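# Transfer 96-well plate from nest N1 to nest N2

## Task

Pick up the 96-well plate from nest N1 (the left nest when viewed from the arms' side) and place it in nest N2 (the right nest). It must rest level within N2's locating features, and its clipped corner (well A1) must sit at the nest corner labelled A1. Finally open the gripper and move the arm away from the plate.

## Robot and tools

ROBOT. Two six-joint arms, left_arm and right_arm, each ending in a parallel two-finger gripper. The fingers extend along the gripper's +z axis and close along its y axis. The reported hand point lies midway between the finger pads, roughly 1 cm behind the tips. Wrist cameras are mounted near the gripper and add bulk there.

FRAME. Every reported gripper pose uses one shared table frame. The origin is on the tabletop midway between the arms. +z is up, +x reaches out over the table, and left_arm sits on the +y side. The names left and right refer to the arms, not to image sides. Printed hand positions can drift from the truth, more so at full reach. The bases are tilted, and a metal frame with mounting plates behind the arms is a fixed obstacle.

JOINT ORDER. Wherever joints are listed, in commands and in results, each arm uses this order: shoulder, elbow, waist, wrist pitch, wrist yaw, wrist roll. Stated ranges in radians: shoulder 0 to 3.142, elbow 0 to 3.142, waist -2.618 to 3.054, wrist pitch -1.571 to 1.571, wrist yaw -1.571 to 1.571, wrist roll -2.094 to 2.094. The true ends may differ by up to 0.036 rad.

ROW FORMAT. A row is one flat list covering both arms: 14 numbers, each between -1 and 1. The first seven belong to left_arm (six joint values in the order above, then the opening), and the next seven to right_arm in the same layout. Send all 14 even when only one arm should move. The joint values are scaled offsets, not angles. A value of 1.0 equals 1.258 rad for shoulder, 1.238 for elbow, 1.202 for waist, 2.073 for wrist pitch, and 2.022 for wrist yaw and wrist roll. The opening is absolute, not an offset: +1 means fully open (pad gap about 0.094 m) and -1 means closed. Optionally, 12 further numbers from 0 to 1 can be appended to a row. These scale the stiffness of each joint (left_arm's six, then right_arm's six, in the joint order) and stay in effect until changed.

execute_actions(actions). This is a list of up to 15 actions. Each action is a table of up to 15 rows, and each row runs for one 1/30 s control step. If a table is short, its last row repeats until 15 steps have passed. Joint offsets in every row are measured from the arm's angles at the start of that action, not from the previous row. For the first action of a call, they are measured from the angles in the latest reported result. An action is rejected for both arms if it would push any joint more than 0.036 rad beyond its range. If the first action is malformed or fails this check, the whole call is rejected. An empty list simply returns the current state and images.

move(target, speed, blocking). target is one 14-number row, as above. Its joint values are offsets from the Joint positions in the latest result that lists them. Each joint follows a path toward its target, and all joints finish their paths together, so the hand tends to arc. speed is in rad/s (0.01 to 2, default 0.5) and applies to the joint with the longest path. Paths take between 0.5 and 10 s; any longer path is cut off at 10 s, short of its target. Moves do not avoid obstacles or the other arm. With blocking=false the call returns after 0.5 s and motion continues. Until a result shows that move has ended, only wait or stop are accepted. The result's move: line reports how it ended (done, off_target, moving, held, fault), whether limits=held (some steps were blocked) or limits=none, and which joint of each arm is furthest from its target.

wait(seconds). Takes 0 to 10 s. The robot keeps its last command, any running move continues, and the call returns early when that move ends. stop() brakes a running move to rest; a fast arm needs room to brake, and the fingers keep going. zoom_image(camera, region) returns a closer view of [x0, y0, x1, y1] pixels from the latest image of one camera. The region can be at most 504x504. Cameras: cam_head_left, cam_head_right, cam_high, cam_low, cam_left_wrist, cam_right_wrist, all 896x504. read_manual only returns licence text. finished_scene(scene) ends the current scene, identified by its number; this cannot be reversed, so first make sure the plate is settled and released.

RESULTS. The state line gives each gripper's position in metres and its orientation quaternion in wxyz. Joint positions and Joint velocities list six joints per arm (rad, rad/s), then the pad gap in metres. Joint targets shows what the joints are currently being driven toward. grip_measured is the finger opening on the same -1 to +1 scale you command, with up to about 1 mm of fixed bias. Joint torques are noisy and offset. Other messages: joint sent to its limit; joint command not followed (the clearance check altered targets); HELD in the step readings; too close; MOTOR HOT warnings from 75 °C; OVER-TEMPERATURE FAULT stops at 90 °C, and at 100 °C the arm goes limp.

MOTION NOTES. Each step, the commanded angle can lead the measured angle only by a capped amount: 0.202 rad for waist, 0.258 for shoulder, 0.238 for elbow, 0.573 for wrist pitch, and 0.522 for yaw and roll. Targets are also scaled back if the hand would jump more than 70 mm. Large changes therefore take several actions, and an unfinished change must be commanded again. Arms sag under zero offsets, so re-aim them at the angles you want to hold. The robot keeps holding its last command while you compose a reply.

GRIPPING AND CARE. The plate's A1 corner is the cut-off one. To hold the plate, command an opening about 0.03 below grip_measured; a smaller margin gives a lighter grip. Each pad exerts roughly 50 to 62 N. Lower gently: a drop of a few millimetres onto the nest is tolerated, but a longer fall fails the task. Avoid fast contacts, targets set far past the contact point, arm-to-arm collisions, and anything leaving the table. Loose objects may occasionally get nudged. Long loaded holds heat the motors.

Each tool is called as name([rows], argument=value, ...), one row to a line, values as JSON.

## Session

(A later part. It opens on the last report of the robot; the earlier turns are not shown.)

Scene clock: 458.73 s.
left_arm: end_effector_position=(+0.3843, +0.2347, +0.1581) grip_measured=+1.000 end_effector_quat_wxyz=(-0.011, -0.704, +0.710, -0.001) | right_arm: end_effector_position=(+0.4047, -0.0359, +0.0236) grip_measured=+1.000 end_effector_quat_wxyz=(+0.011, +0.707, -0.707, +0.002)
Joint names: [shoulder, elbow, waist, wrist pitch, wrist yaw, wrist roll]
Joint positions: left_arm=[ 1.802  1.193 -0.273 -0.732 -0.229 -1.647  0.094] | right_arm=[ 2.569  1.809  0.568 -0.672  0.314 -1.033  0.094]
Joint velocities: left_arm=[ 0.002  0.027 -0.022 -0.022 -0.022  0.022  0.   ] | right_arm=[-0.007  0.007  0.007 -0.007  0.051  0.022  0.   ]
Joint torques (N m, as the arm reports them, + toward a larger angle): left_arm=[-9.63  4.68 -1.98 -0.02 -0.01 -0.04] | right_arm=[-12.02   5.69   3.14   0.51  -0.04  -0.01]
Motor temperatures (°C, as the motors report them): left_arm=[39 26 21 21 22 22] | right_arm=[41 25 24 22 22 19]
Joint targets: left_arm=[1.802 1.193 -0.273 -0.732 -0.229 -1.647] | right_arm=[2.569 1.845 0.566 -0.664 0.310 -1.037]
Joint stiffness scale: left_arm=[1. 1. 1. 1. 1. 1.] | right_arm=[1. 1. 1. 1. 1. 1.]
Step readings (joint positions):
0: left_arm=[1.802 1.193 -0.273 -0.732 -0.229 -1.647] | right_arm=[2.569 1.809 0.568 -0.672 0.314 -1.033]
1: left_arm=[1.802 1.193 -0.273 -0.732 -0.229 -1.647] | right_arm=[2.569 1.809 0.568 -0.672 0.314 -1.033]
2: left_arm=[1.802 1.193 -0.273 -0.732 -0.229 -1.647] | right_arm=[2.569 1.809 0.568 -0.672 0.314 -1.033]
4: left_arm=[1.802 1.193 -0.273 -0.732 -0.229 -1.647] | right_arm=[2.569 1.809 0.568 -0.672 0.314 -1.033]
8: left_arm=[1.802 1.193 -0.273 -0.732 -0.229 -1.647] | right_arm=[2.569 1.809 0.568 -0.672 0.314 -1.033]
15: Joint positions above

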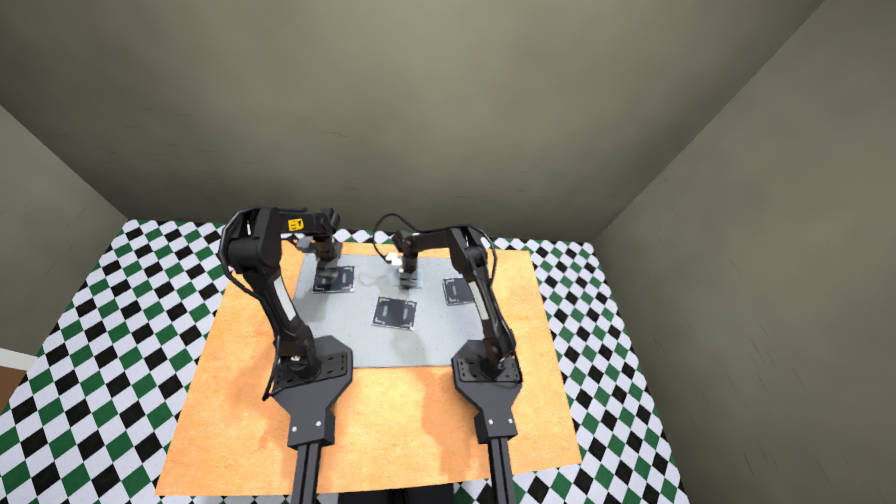

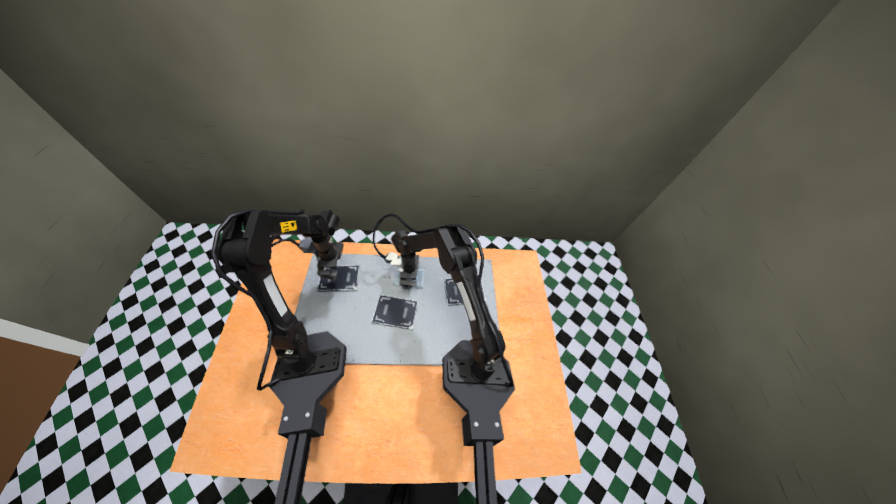

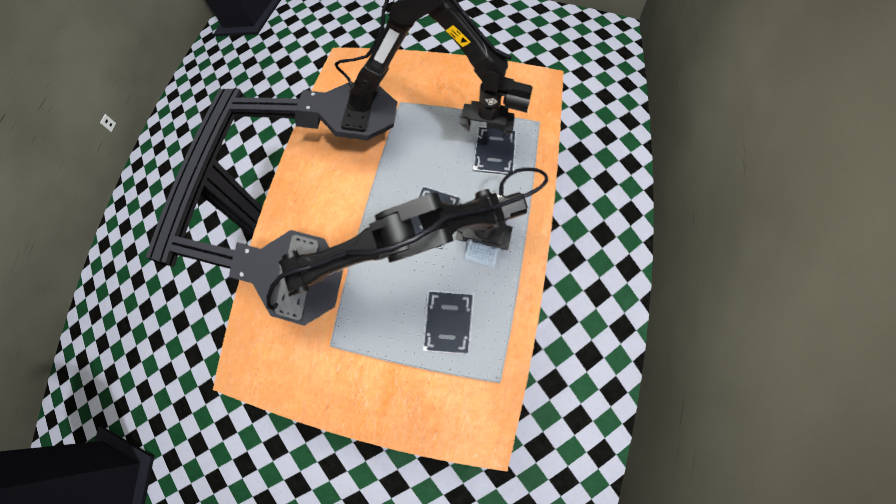

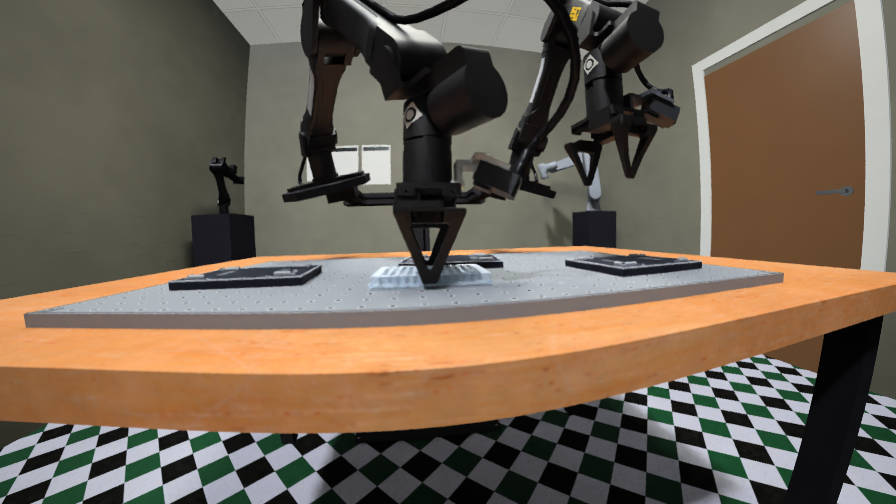

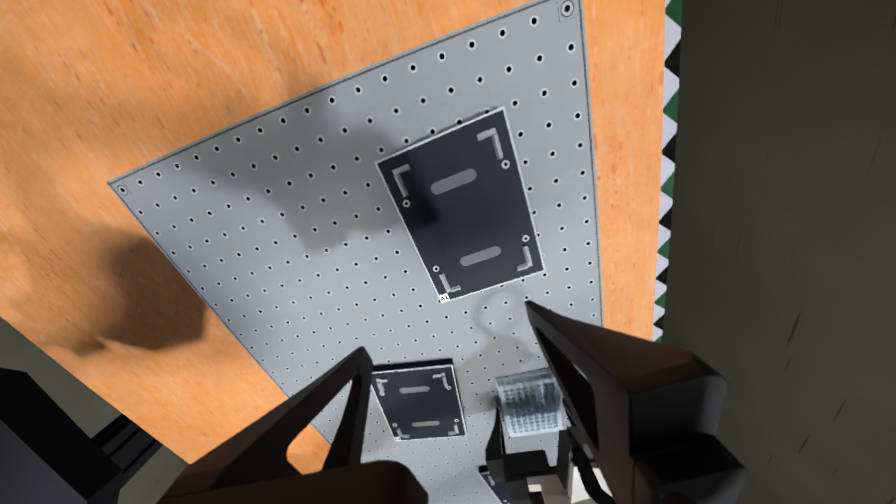

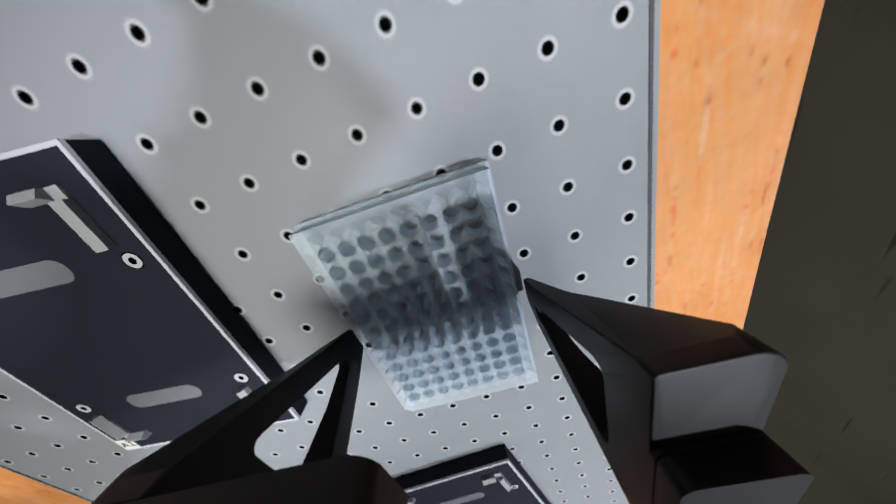

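move(target=[0,0,0,0,0,0.643,1, -0.105,0.029,0,-0.029,0,0,1], speed=0.9)

Scene clock: 496.33 s.
left_arm: end_effector_position=(+0.3843, +0.2347, +0.1581) grip_measured=+1.000 end_effector_quat_wxyz=(-0.008, -0.134, +0.991, -0.007) | right_arm: end_effector_position=(+0.4239, -0.0398, +0.0651) grip_measured=+1.000 end_effector_quat_wxyz=(-0.011, +0.702, -0.712, +0.007)
Joint names: [shoulder, elbow, waist, wrist pitch, wrist yaw, wrist roll]
Joint positions: left_arm=[ 1.802  1.193 -0.273 -0.732 -0.229 -0.353  0.094] | right_arm=[ 2.47   1.809  0.568 -0.723  0.314 -1.033  0.094]
Joint velocities: left_arm=[ 0.012 -0.017  0.007 -0.007 -0.007 -0.037  0.   ] | right_arm=[-0.002 -0.007  0.007  0.022 -0.081  0.007  0.   ]
Joint torques (N m, as the arm reports them, + toward a larger angle): left_arm=[-9.62  4.67 -1.98 -0.02 -0.01  0.03] | right_arm=[-14.49   5.98   3.29   0.39   0.     0.02]
Motor temperatures (°C, as the motors report them): left_arm=[39 26 21 21 22 22] | right_arm=[42 25 25 22 22 19]
Joint targets: left_arm=[1.802 1.193 -0.273 -0.732 -0.229 -0.347] | right_arm=[2.437 1.845 0.568 -0.732 0.314 -1.033]
Joint stiffness scale: left_arm=[1. 1. 1. 1. 1. 1.] | right_arm=[1. 1. 1. 1. 1. 1.]
move: off_target (right_arm); limits=none; left_arm: farthest joint: the wrist roll, 0.006 radians from its target (1.300 radians at the start); right_arm: farthest joint: the elbow, 0.036 radians from its target (0.036 radians at the start)

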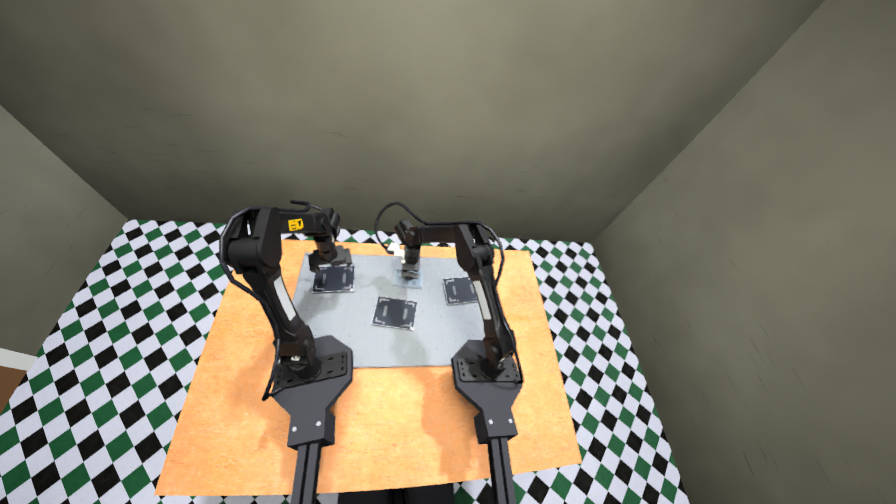

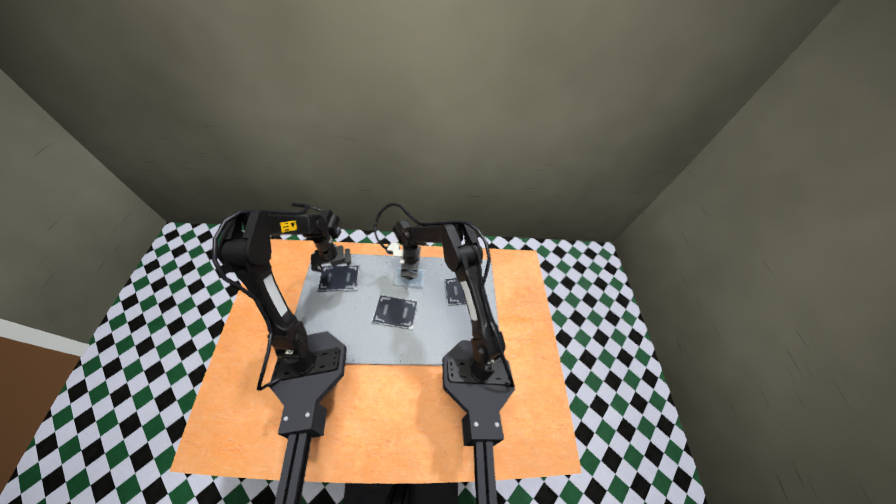

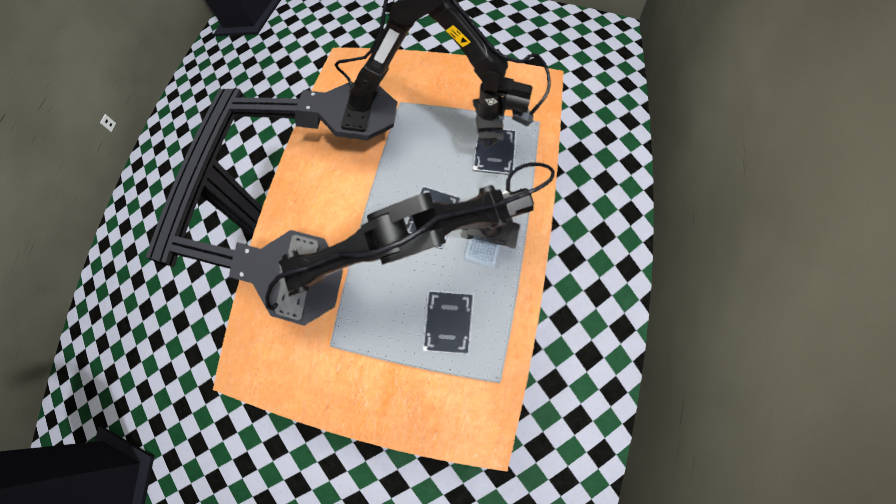

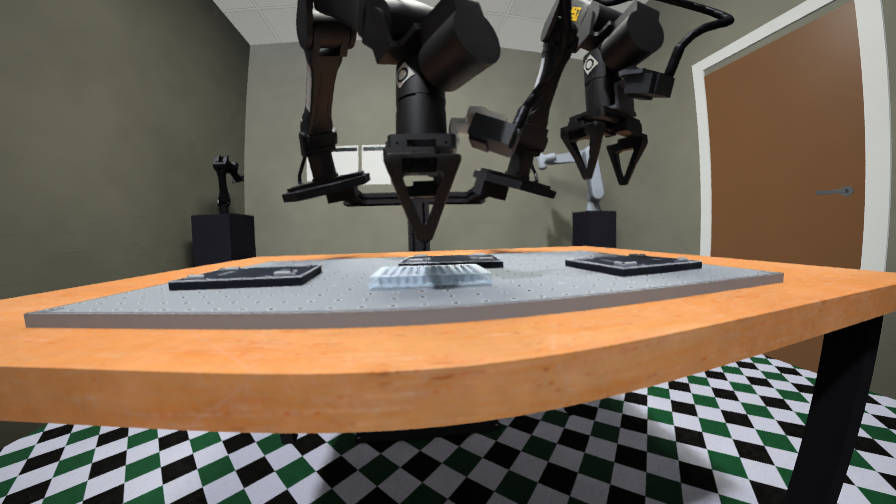

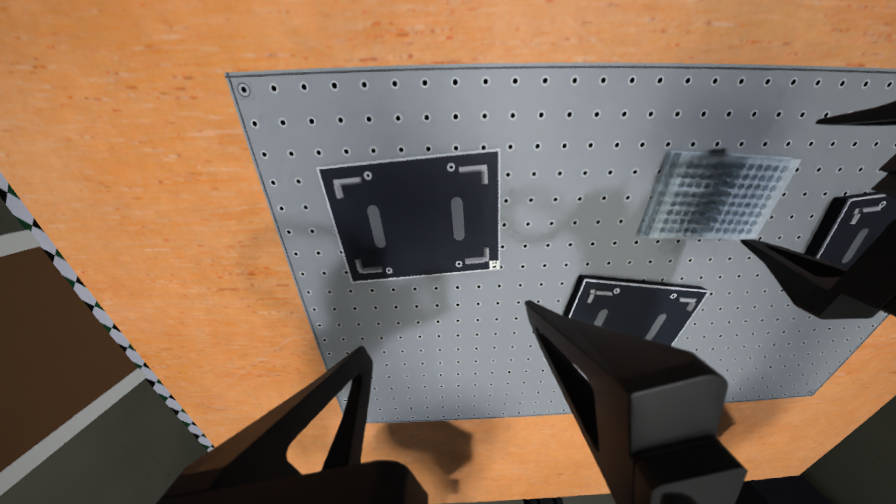

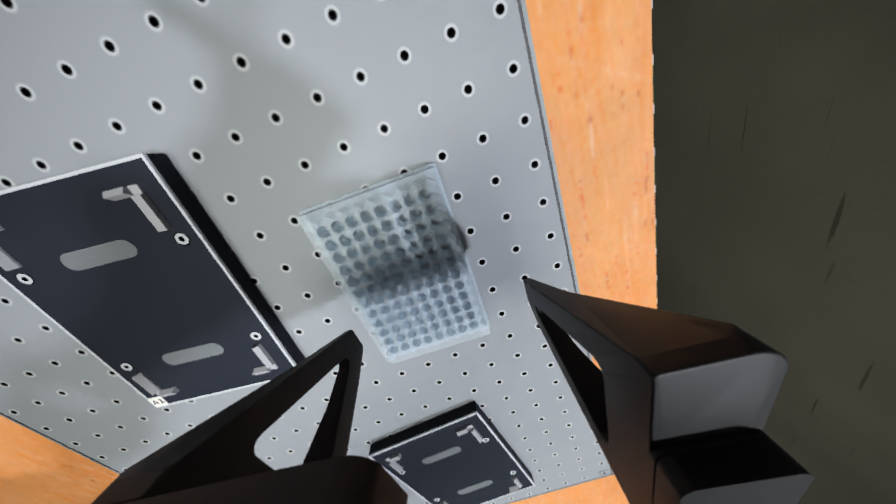

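execute_actions(actions=[])

Scene clock: 526.83 s.
left_arm: end_effector_position=(+0.3843, +0.2347, +0.1581) grip_measured=+1.000 end_effector_quat_wxyz=(-0.008, -0.134, +0.991, -0.007) | right_arm: end_effector_position=(+0.4239, -0.0398, +0.0651) grip_measured=+1.000 end_effector_quat_wxyz=(-0.011, +0.702, -0.712, +0.007)
Joint names: [shoulder, elbow, waist, wrist pitch, wrist yaw, wrist roll]
Joint positions: left_arm=[ 1.802  1.193 -0.273 -0.732 -0.229 -0.353  0.094] | right_arm=[ 2.47   1.809  0.568 -0.723  0.314 -1.033  0.094]
Joint velocities: left_arm=[-0.012 -0.012 -0.002  0.037  0.037  0.007  0.   ] | right_arm=[ 0.012  0.017 -0.002 -0.037 -0.007 -0.022  0.   ]
Joint torques (N m, as the arm reports them, + toward a larger angle): left_arm=[-9.62  4.68 -1.98 -0.02 -0.01  0.02] | right_arm=[-14.42   6.03   3.31   0.4    0.01   0.03]
Motor temperatures (°C, as the motors report them): left_arm=[39 26 21 21 22 22] | right_arm=[46 25 25 22 22 19]
Joint targets: left_arm=[1.802 1.193 -0.273 -0.732 -0.229 -0.347] | right_arm=[2.437 1.845 0.568 -0.732 0.314 -1.033]
Joint stiffness scale: left_arm=[1. 1. 1. 1. 1. 1.] | right_arm=[1. 1. 1. 1. 1. 1.]

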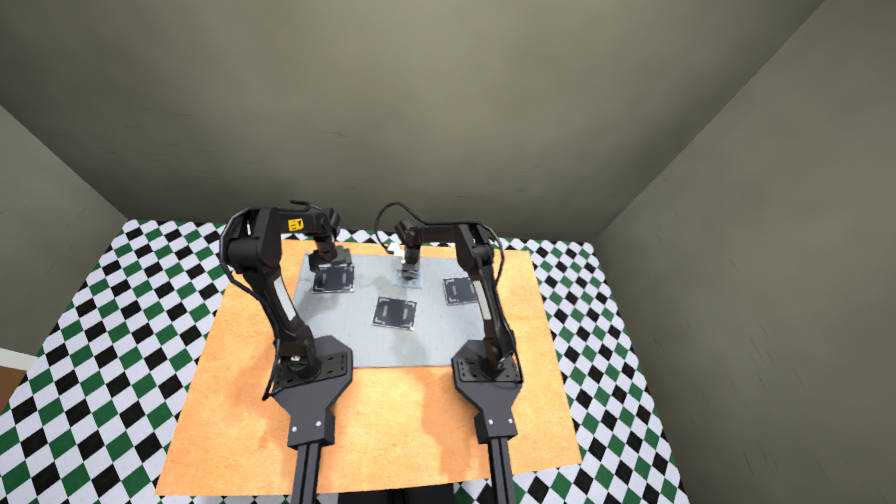

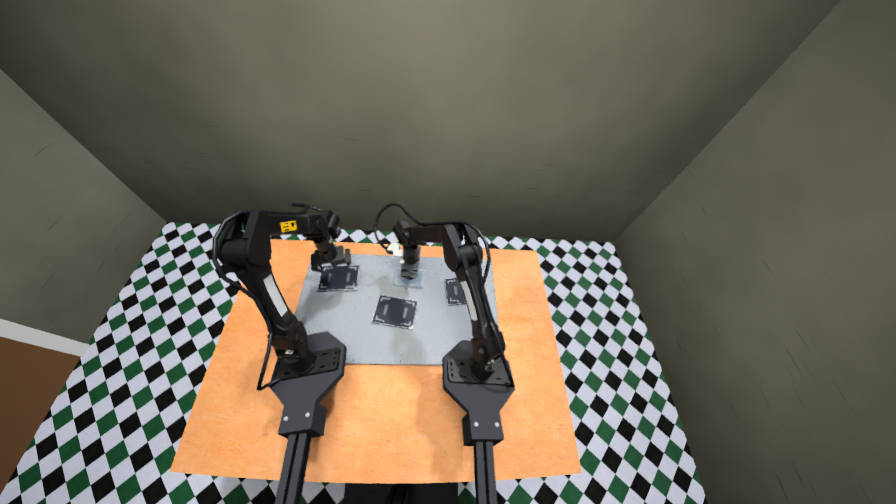

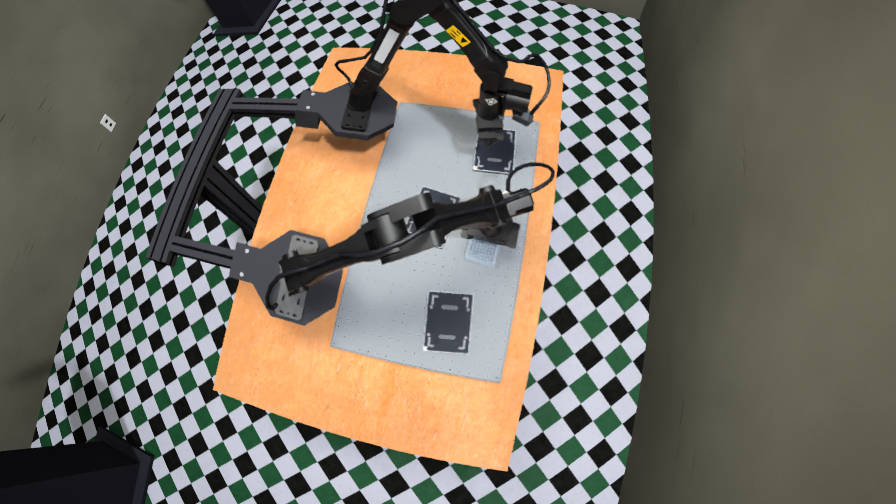

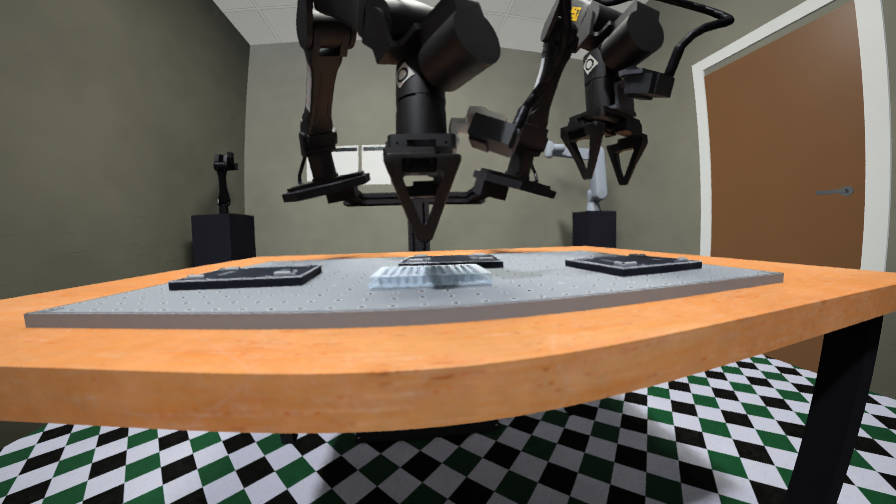

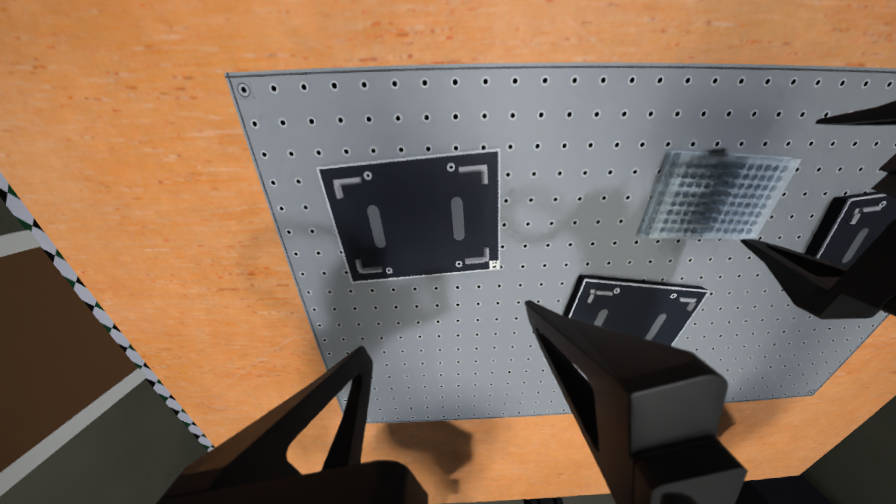

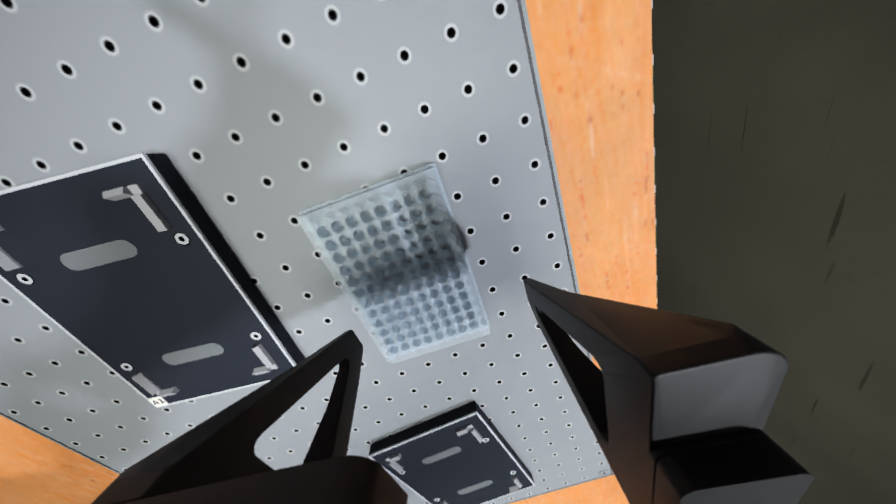

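move(target=[0.553,0.56,-0.468,-0.068,-0.053,0.625,1.0,-0.648,-0.519,-0.734,-0.074,-0.057,-0.27,1.0], speed=0.7)

Scene clock: 552.57 s.
left_arm: end_effector_position=(+0.4029, -0.0334, +0.1005) grip_measured=+1.000 end_effector_quat_wxyz=(-0.002, +0.703, +0.712, -0.003) | right_arm: end_effector_position=(+0.3185, -0.4232, +0.1672) grip_measured=+1.000 end_effector_quat_wxyz=(-0.093, -0.584, +0.807, +0.013)
Joint names: [shoulder, elbow, waist, wrist pitch, wrist yaw, wrist roll]
Joint positions: left_arm=[ 2.499  1.856 -0.827 -0.859 -0.33   0.904  0.094] | right_arm=[ 1.683  1.183 -0.311 -0.865  0.211 -1.57   0.094]
Joint velocities: left_arm=[ 0.002 -0.012 -0.012  0.037  0.037  0.066  0.   ] | right_arm=[-0.002 -0.007 -0.012 -0.051  0.007 -0.007  0.   ]
Joint torques (N m, as the arm reports them, + toward a larger angle): left_arm=[-13.53   7.35  -4.95  -0.16  -0.07   0.04] | right_arm=[-10.48   2.32   0.19   0.07  -0.07  -0.04]
Motor temperatures (°C, as the motors report them): left_arm=[40 26 21 21 22 22] | right_arm=[47 25 25 21 22 19]
Joint targets: left_arm=[2.498 1.886 -0.836 -0.873 -0.336 0.911] | right_arm=[1.655 1.167 -0.314 -0.876 0.198 -1.579]
Joint stiffness scale: left_arm=[1. 1. 1. 1. 1. 1.] | right_arm=[1. 1. 1. 1. 1. 1.]
move: off_target (left_arm, right_arm); limits=none; left_arm: farthest joint: the elbow, 0.030 radians from its target (0.693 radians at the start); right_arm: farthest joint: the shoulder, 0.028 radians from its target (0.815 radians at the start)

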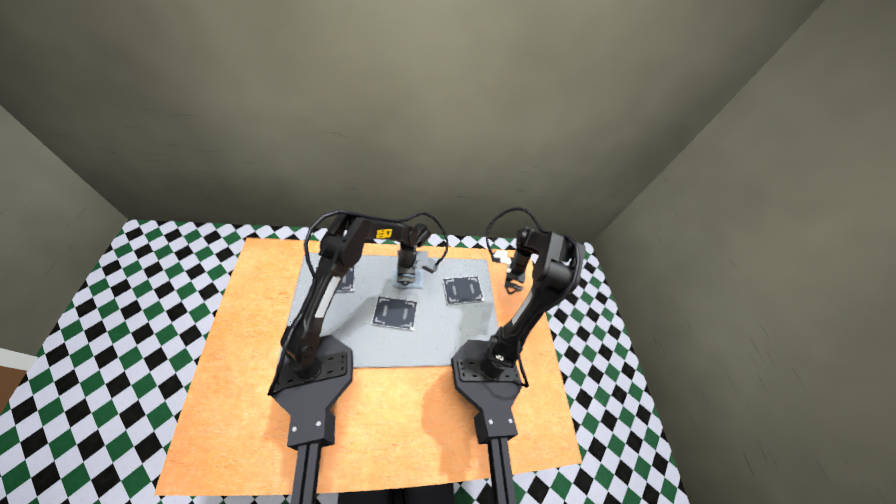

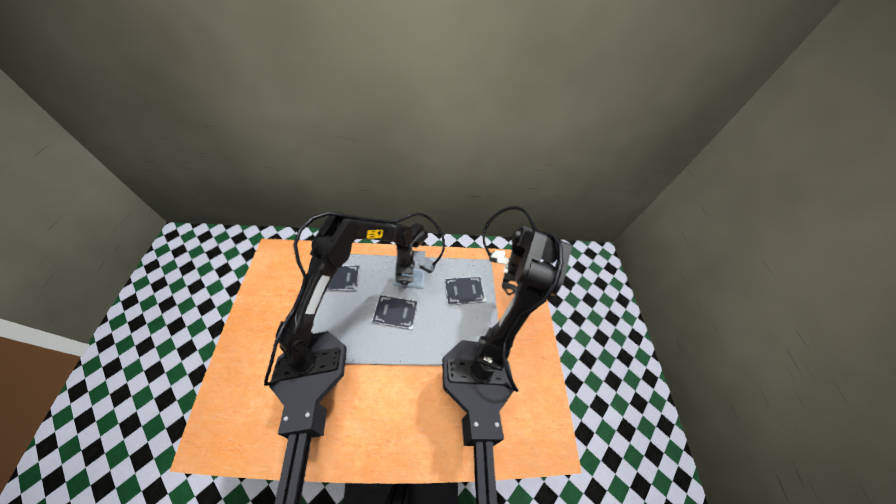

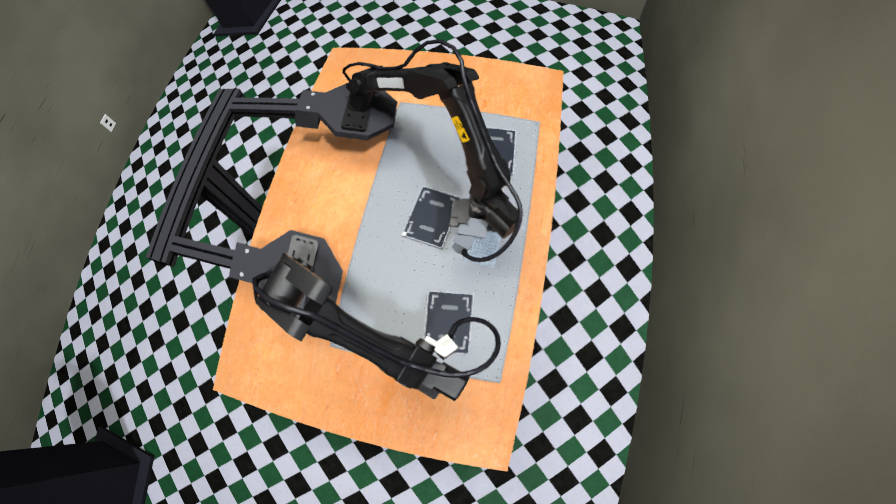

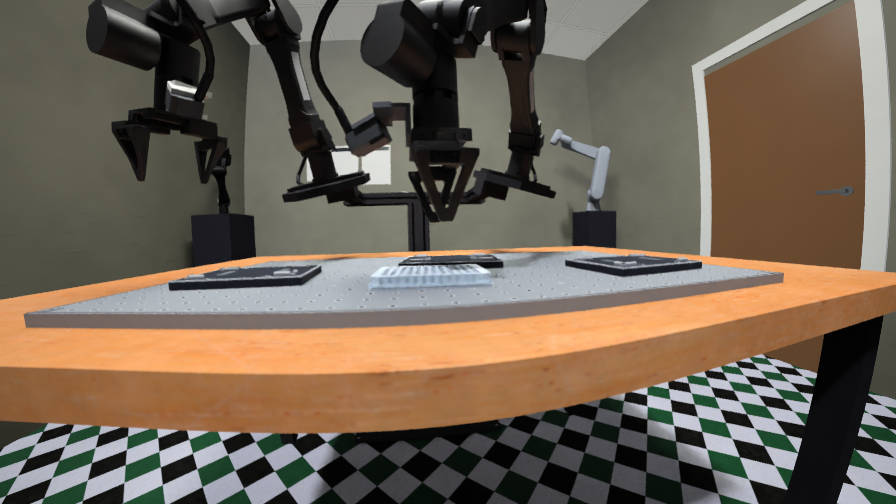

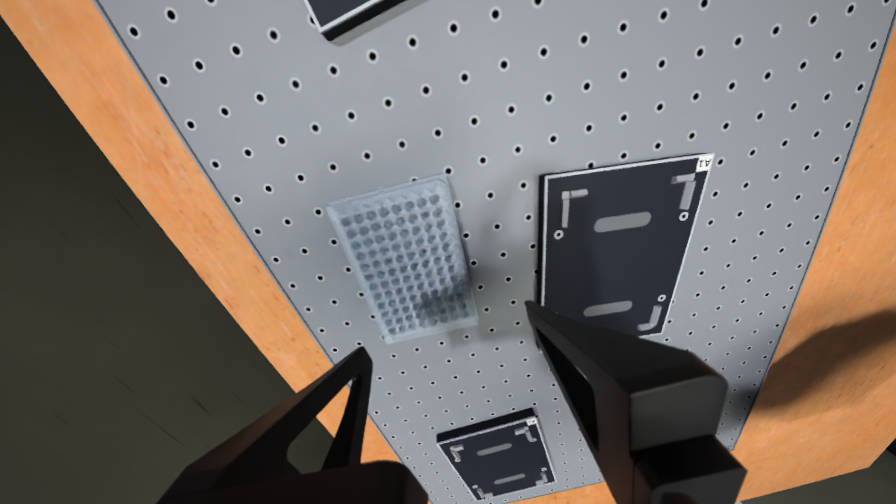

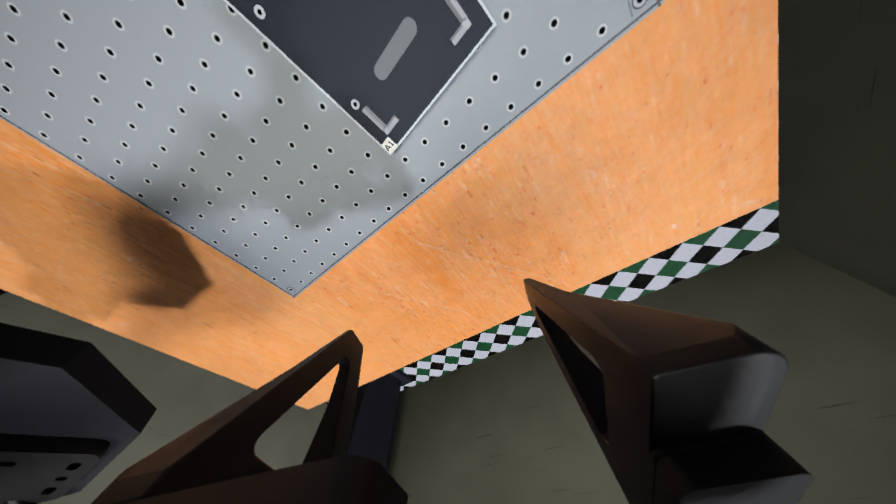

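zoom_image(camera="cam_left_wrist", region=[300,150,560,370])

zoom_image(camera="cam_low", region=[330,130,560,310])

Region (300, 150, 560, 370) of cam_left_wrist's 896x504 image, scaled by 1.938, with more detail than that image has; it fills the top 426 rows of this view, and the rest is white.

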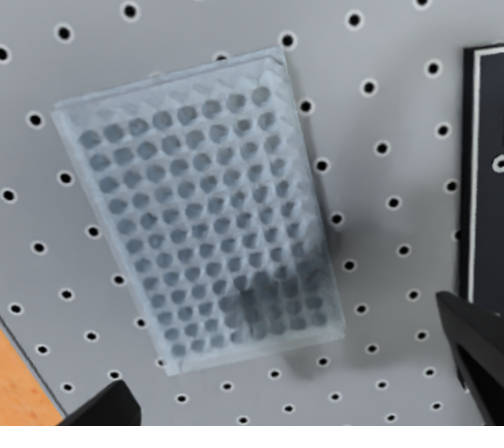

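Region (330, 130, 560, 310) of cam_low's 896x504 image, scaled by 2.191, with more detail than that image has; it fills the top 394 rows of this view, and the rest is white.

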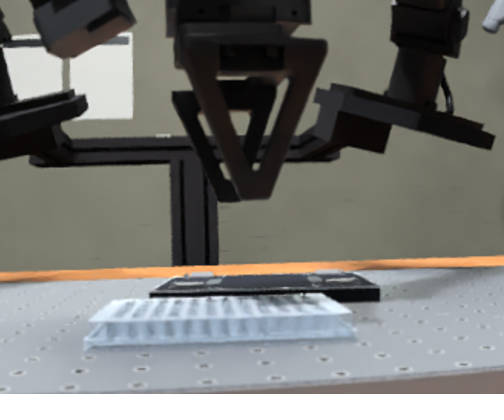

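zoom_image(camera="cam_high", region=[400,160,560,290])

Region (400, 160, 560, 290) of cam_high's 896x504 image, scaled by 3.150, with more detail than that image has; it fills the top 410 rows of this view, and the rest is white.

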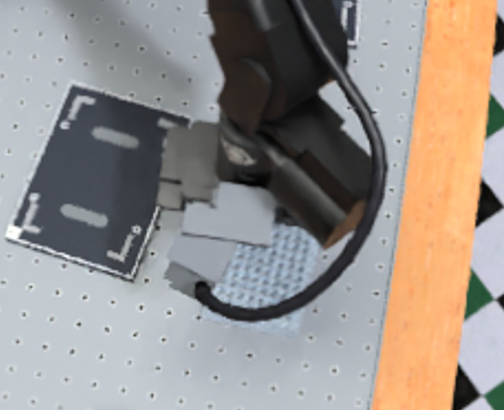

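move(target=[0.0763,0.0977,0.035,0.011,0,0.0287,1.0,-0.02,-0.01,0,0,0,0,1.0], speed=0.25)

Scene clock: 652.57 s.
left_arm: end_effector_position=(+0.4213, -0.0303, +0.0741) grip_measured=+1.000 end_effector_quat_wxyz=(-0.002, +0.705, +0.710, -0.001) | right_arm: end_effector_position=(+0.3185, -0.4232, +0.1672) grip_measured=+1.000 end_effector_quat_wxyz=(-0.093, -0.584, +0.806, +0.013)
Joint names: [shoulder, elbow, waist, wrist pitch, wrist yaw, wrist roll]
Joint positions: left_arm=[ 2.591  1.95  -0.784 -0.846 -0.33   0.956  0.094] | right_arm=[ 1.683  1.183 -0.311 -0.865  0.211 -1.571  0.094]
Joint velocities: left_arm=[-0.002 -0.002  0.007  0.051 -0.007 -0.037  0.   ] | right_arm=[-0.022 -0.022 -0.007  0.037 -0.037  0.007  0.   ]
Joint torques (N m, as the arm reports them, + toward a larger angle): left_arm=[-13.61   7.04  -4.49   0.07  -0.02   0.03] | right_arm=[-10.27   2.62   0.39   0.23   0.08   0.01]
Motor temperatures (°C, as the motors report them): left_arm=[47 29 22 20 22 22] | right_arm=[42 23 24 21 22 19]
Joint targets: left_arm=[2.595 1.977 -0.785 -0.836 -0.330 0.963] | right_arm=[1.658 1.171 -0.311 -0.865 0.211 -1.570]
Joint stiffness scale: left_arm=[1. 1. 1. 1. 1. 1.] | right_arm=[1. 1. 1. 1. 1. 1.]
move: off_target (left_arm, right_arm); limits=none; left_arm: farthest joint: the elbow, 0.027 radians from its target (0.121 radians at the start); right_arm: farthest joint: the shoulder, 0.025 radians from its target (0.025 radians at the start)

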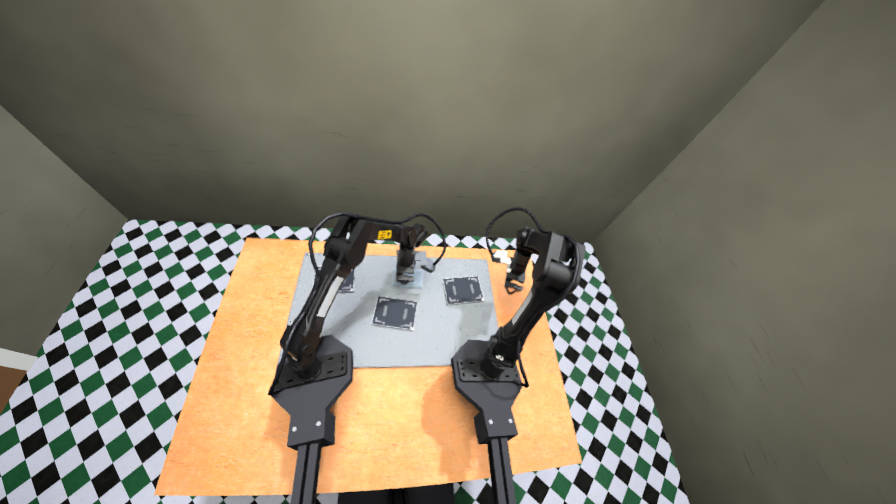

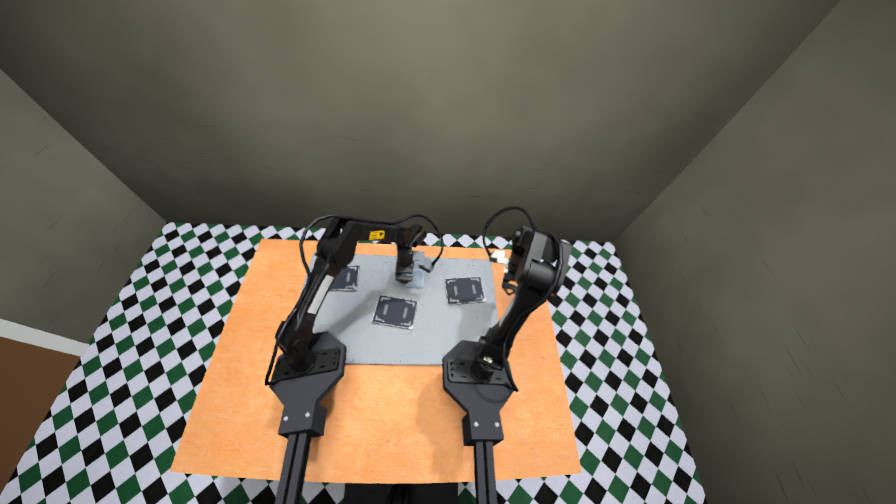

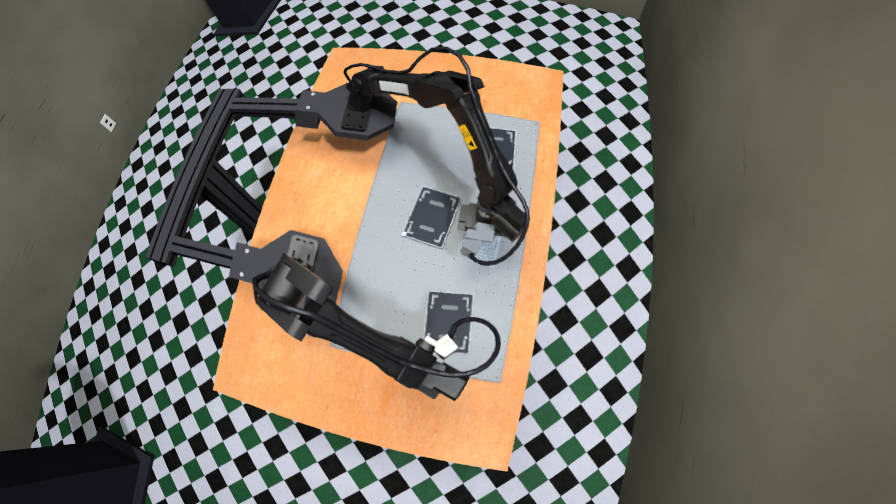

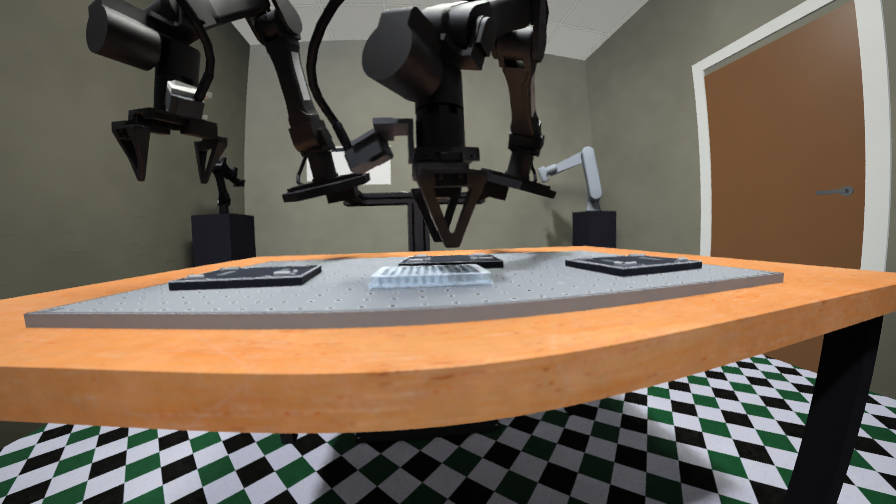

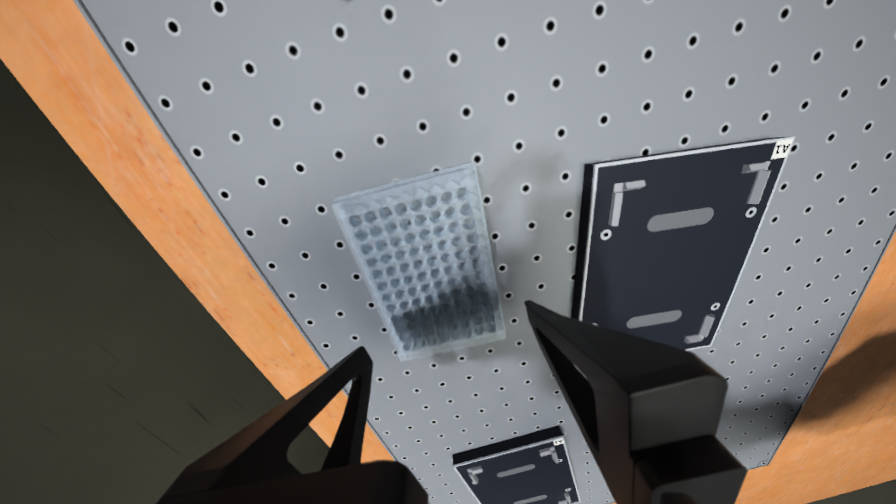

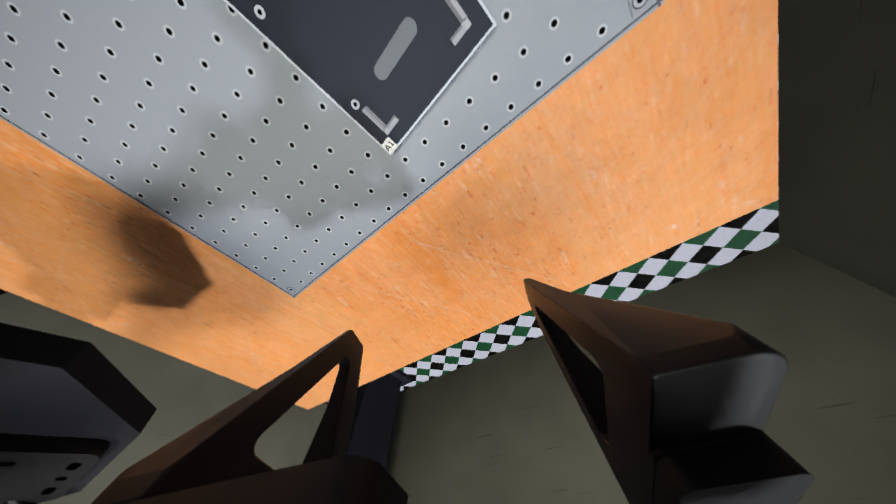

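zoom_image(camera="cam_left_wrist", region=[310,140,570,380])

Region (310, 140, 570, 380) of cam_left_wrist's 896x504 image, scaled by 1.938, with more detail than that image has; it fills the top 465 rows of this view, and the rest is white.

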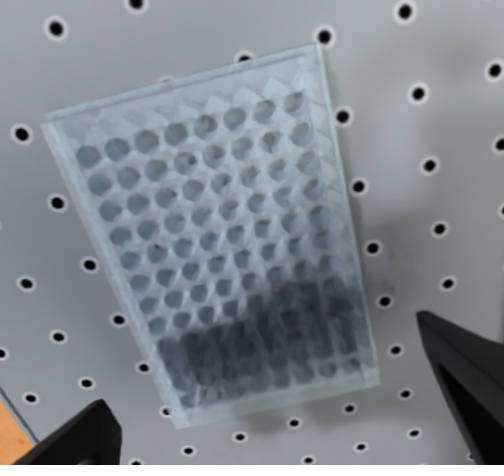

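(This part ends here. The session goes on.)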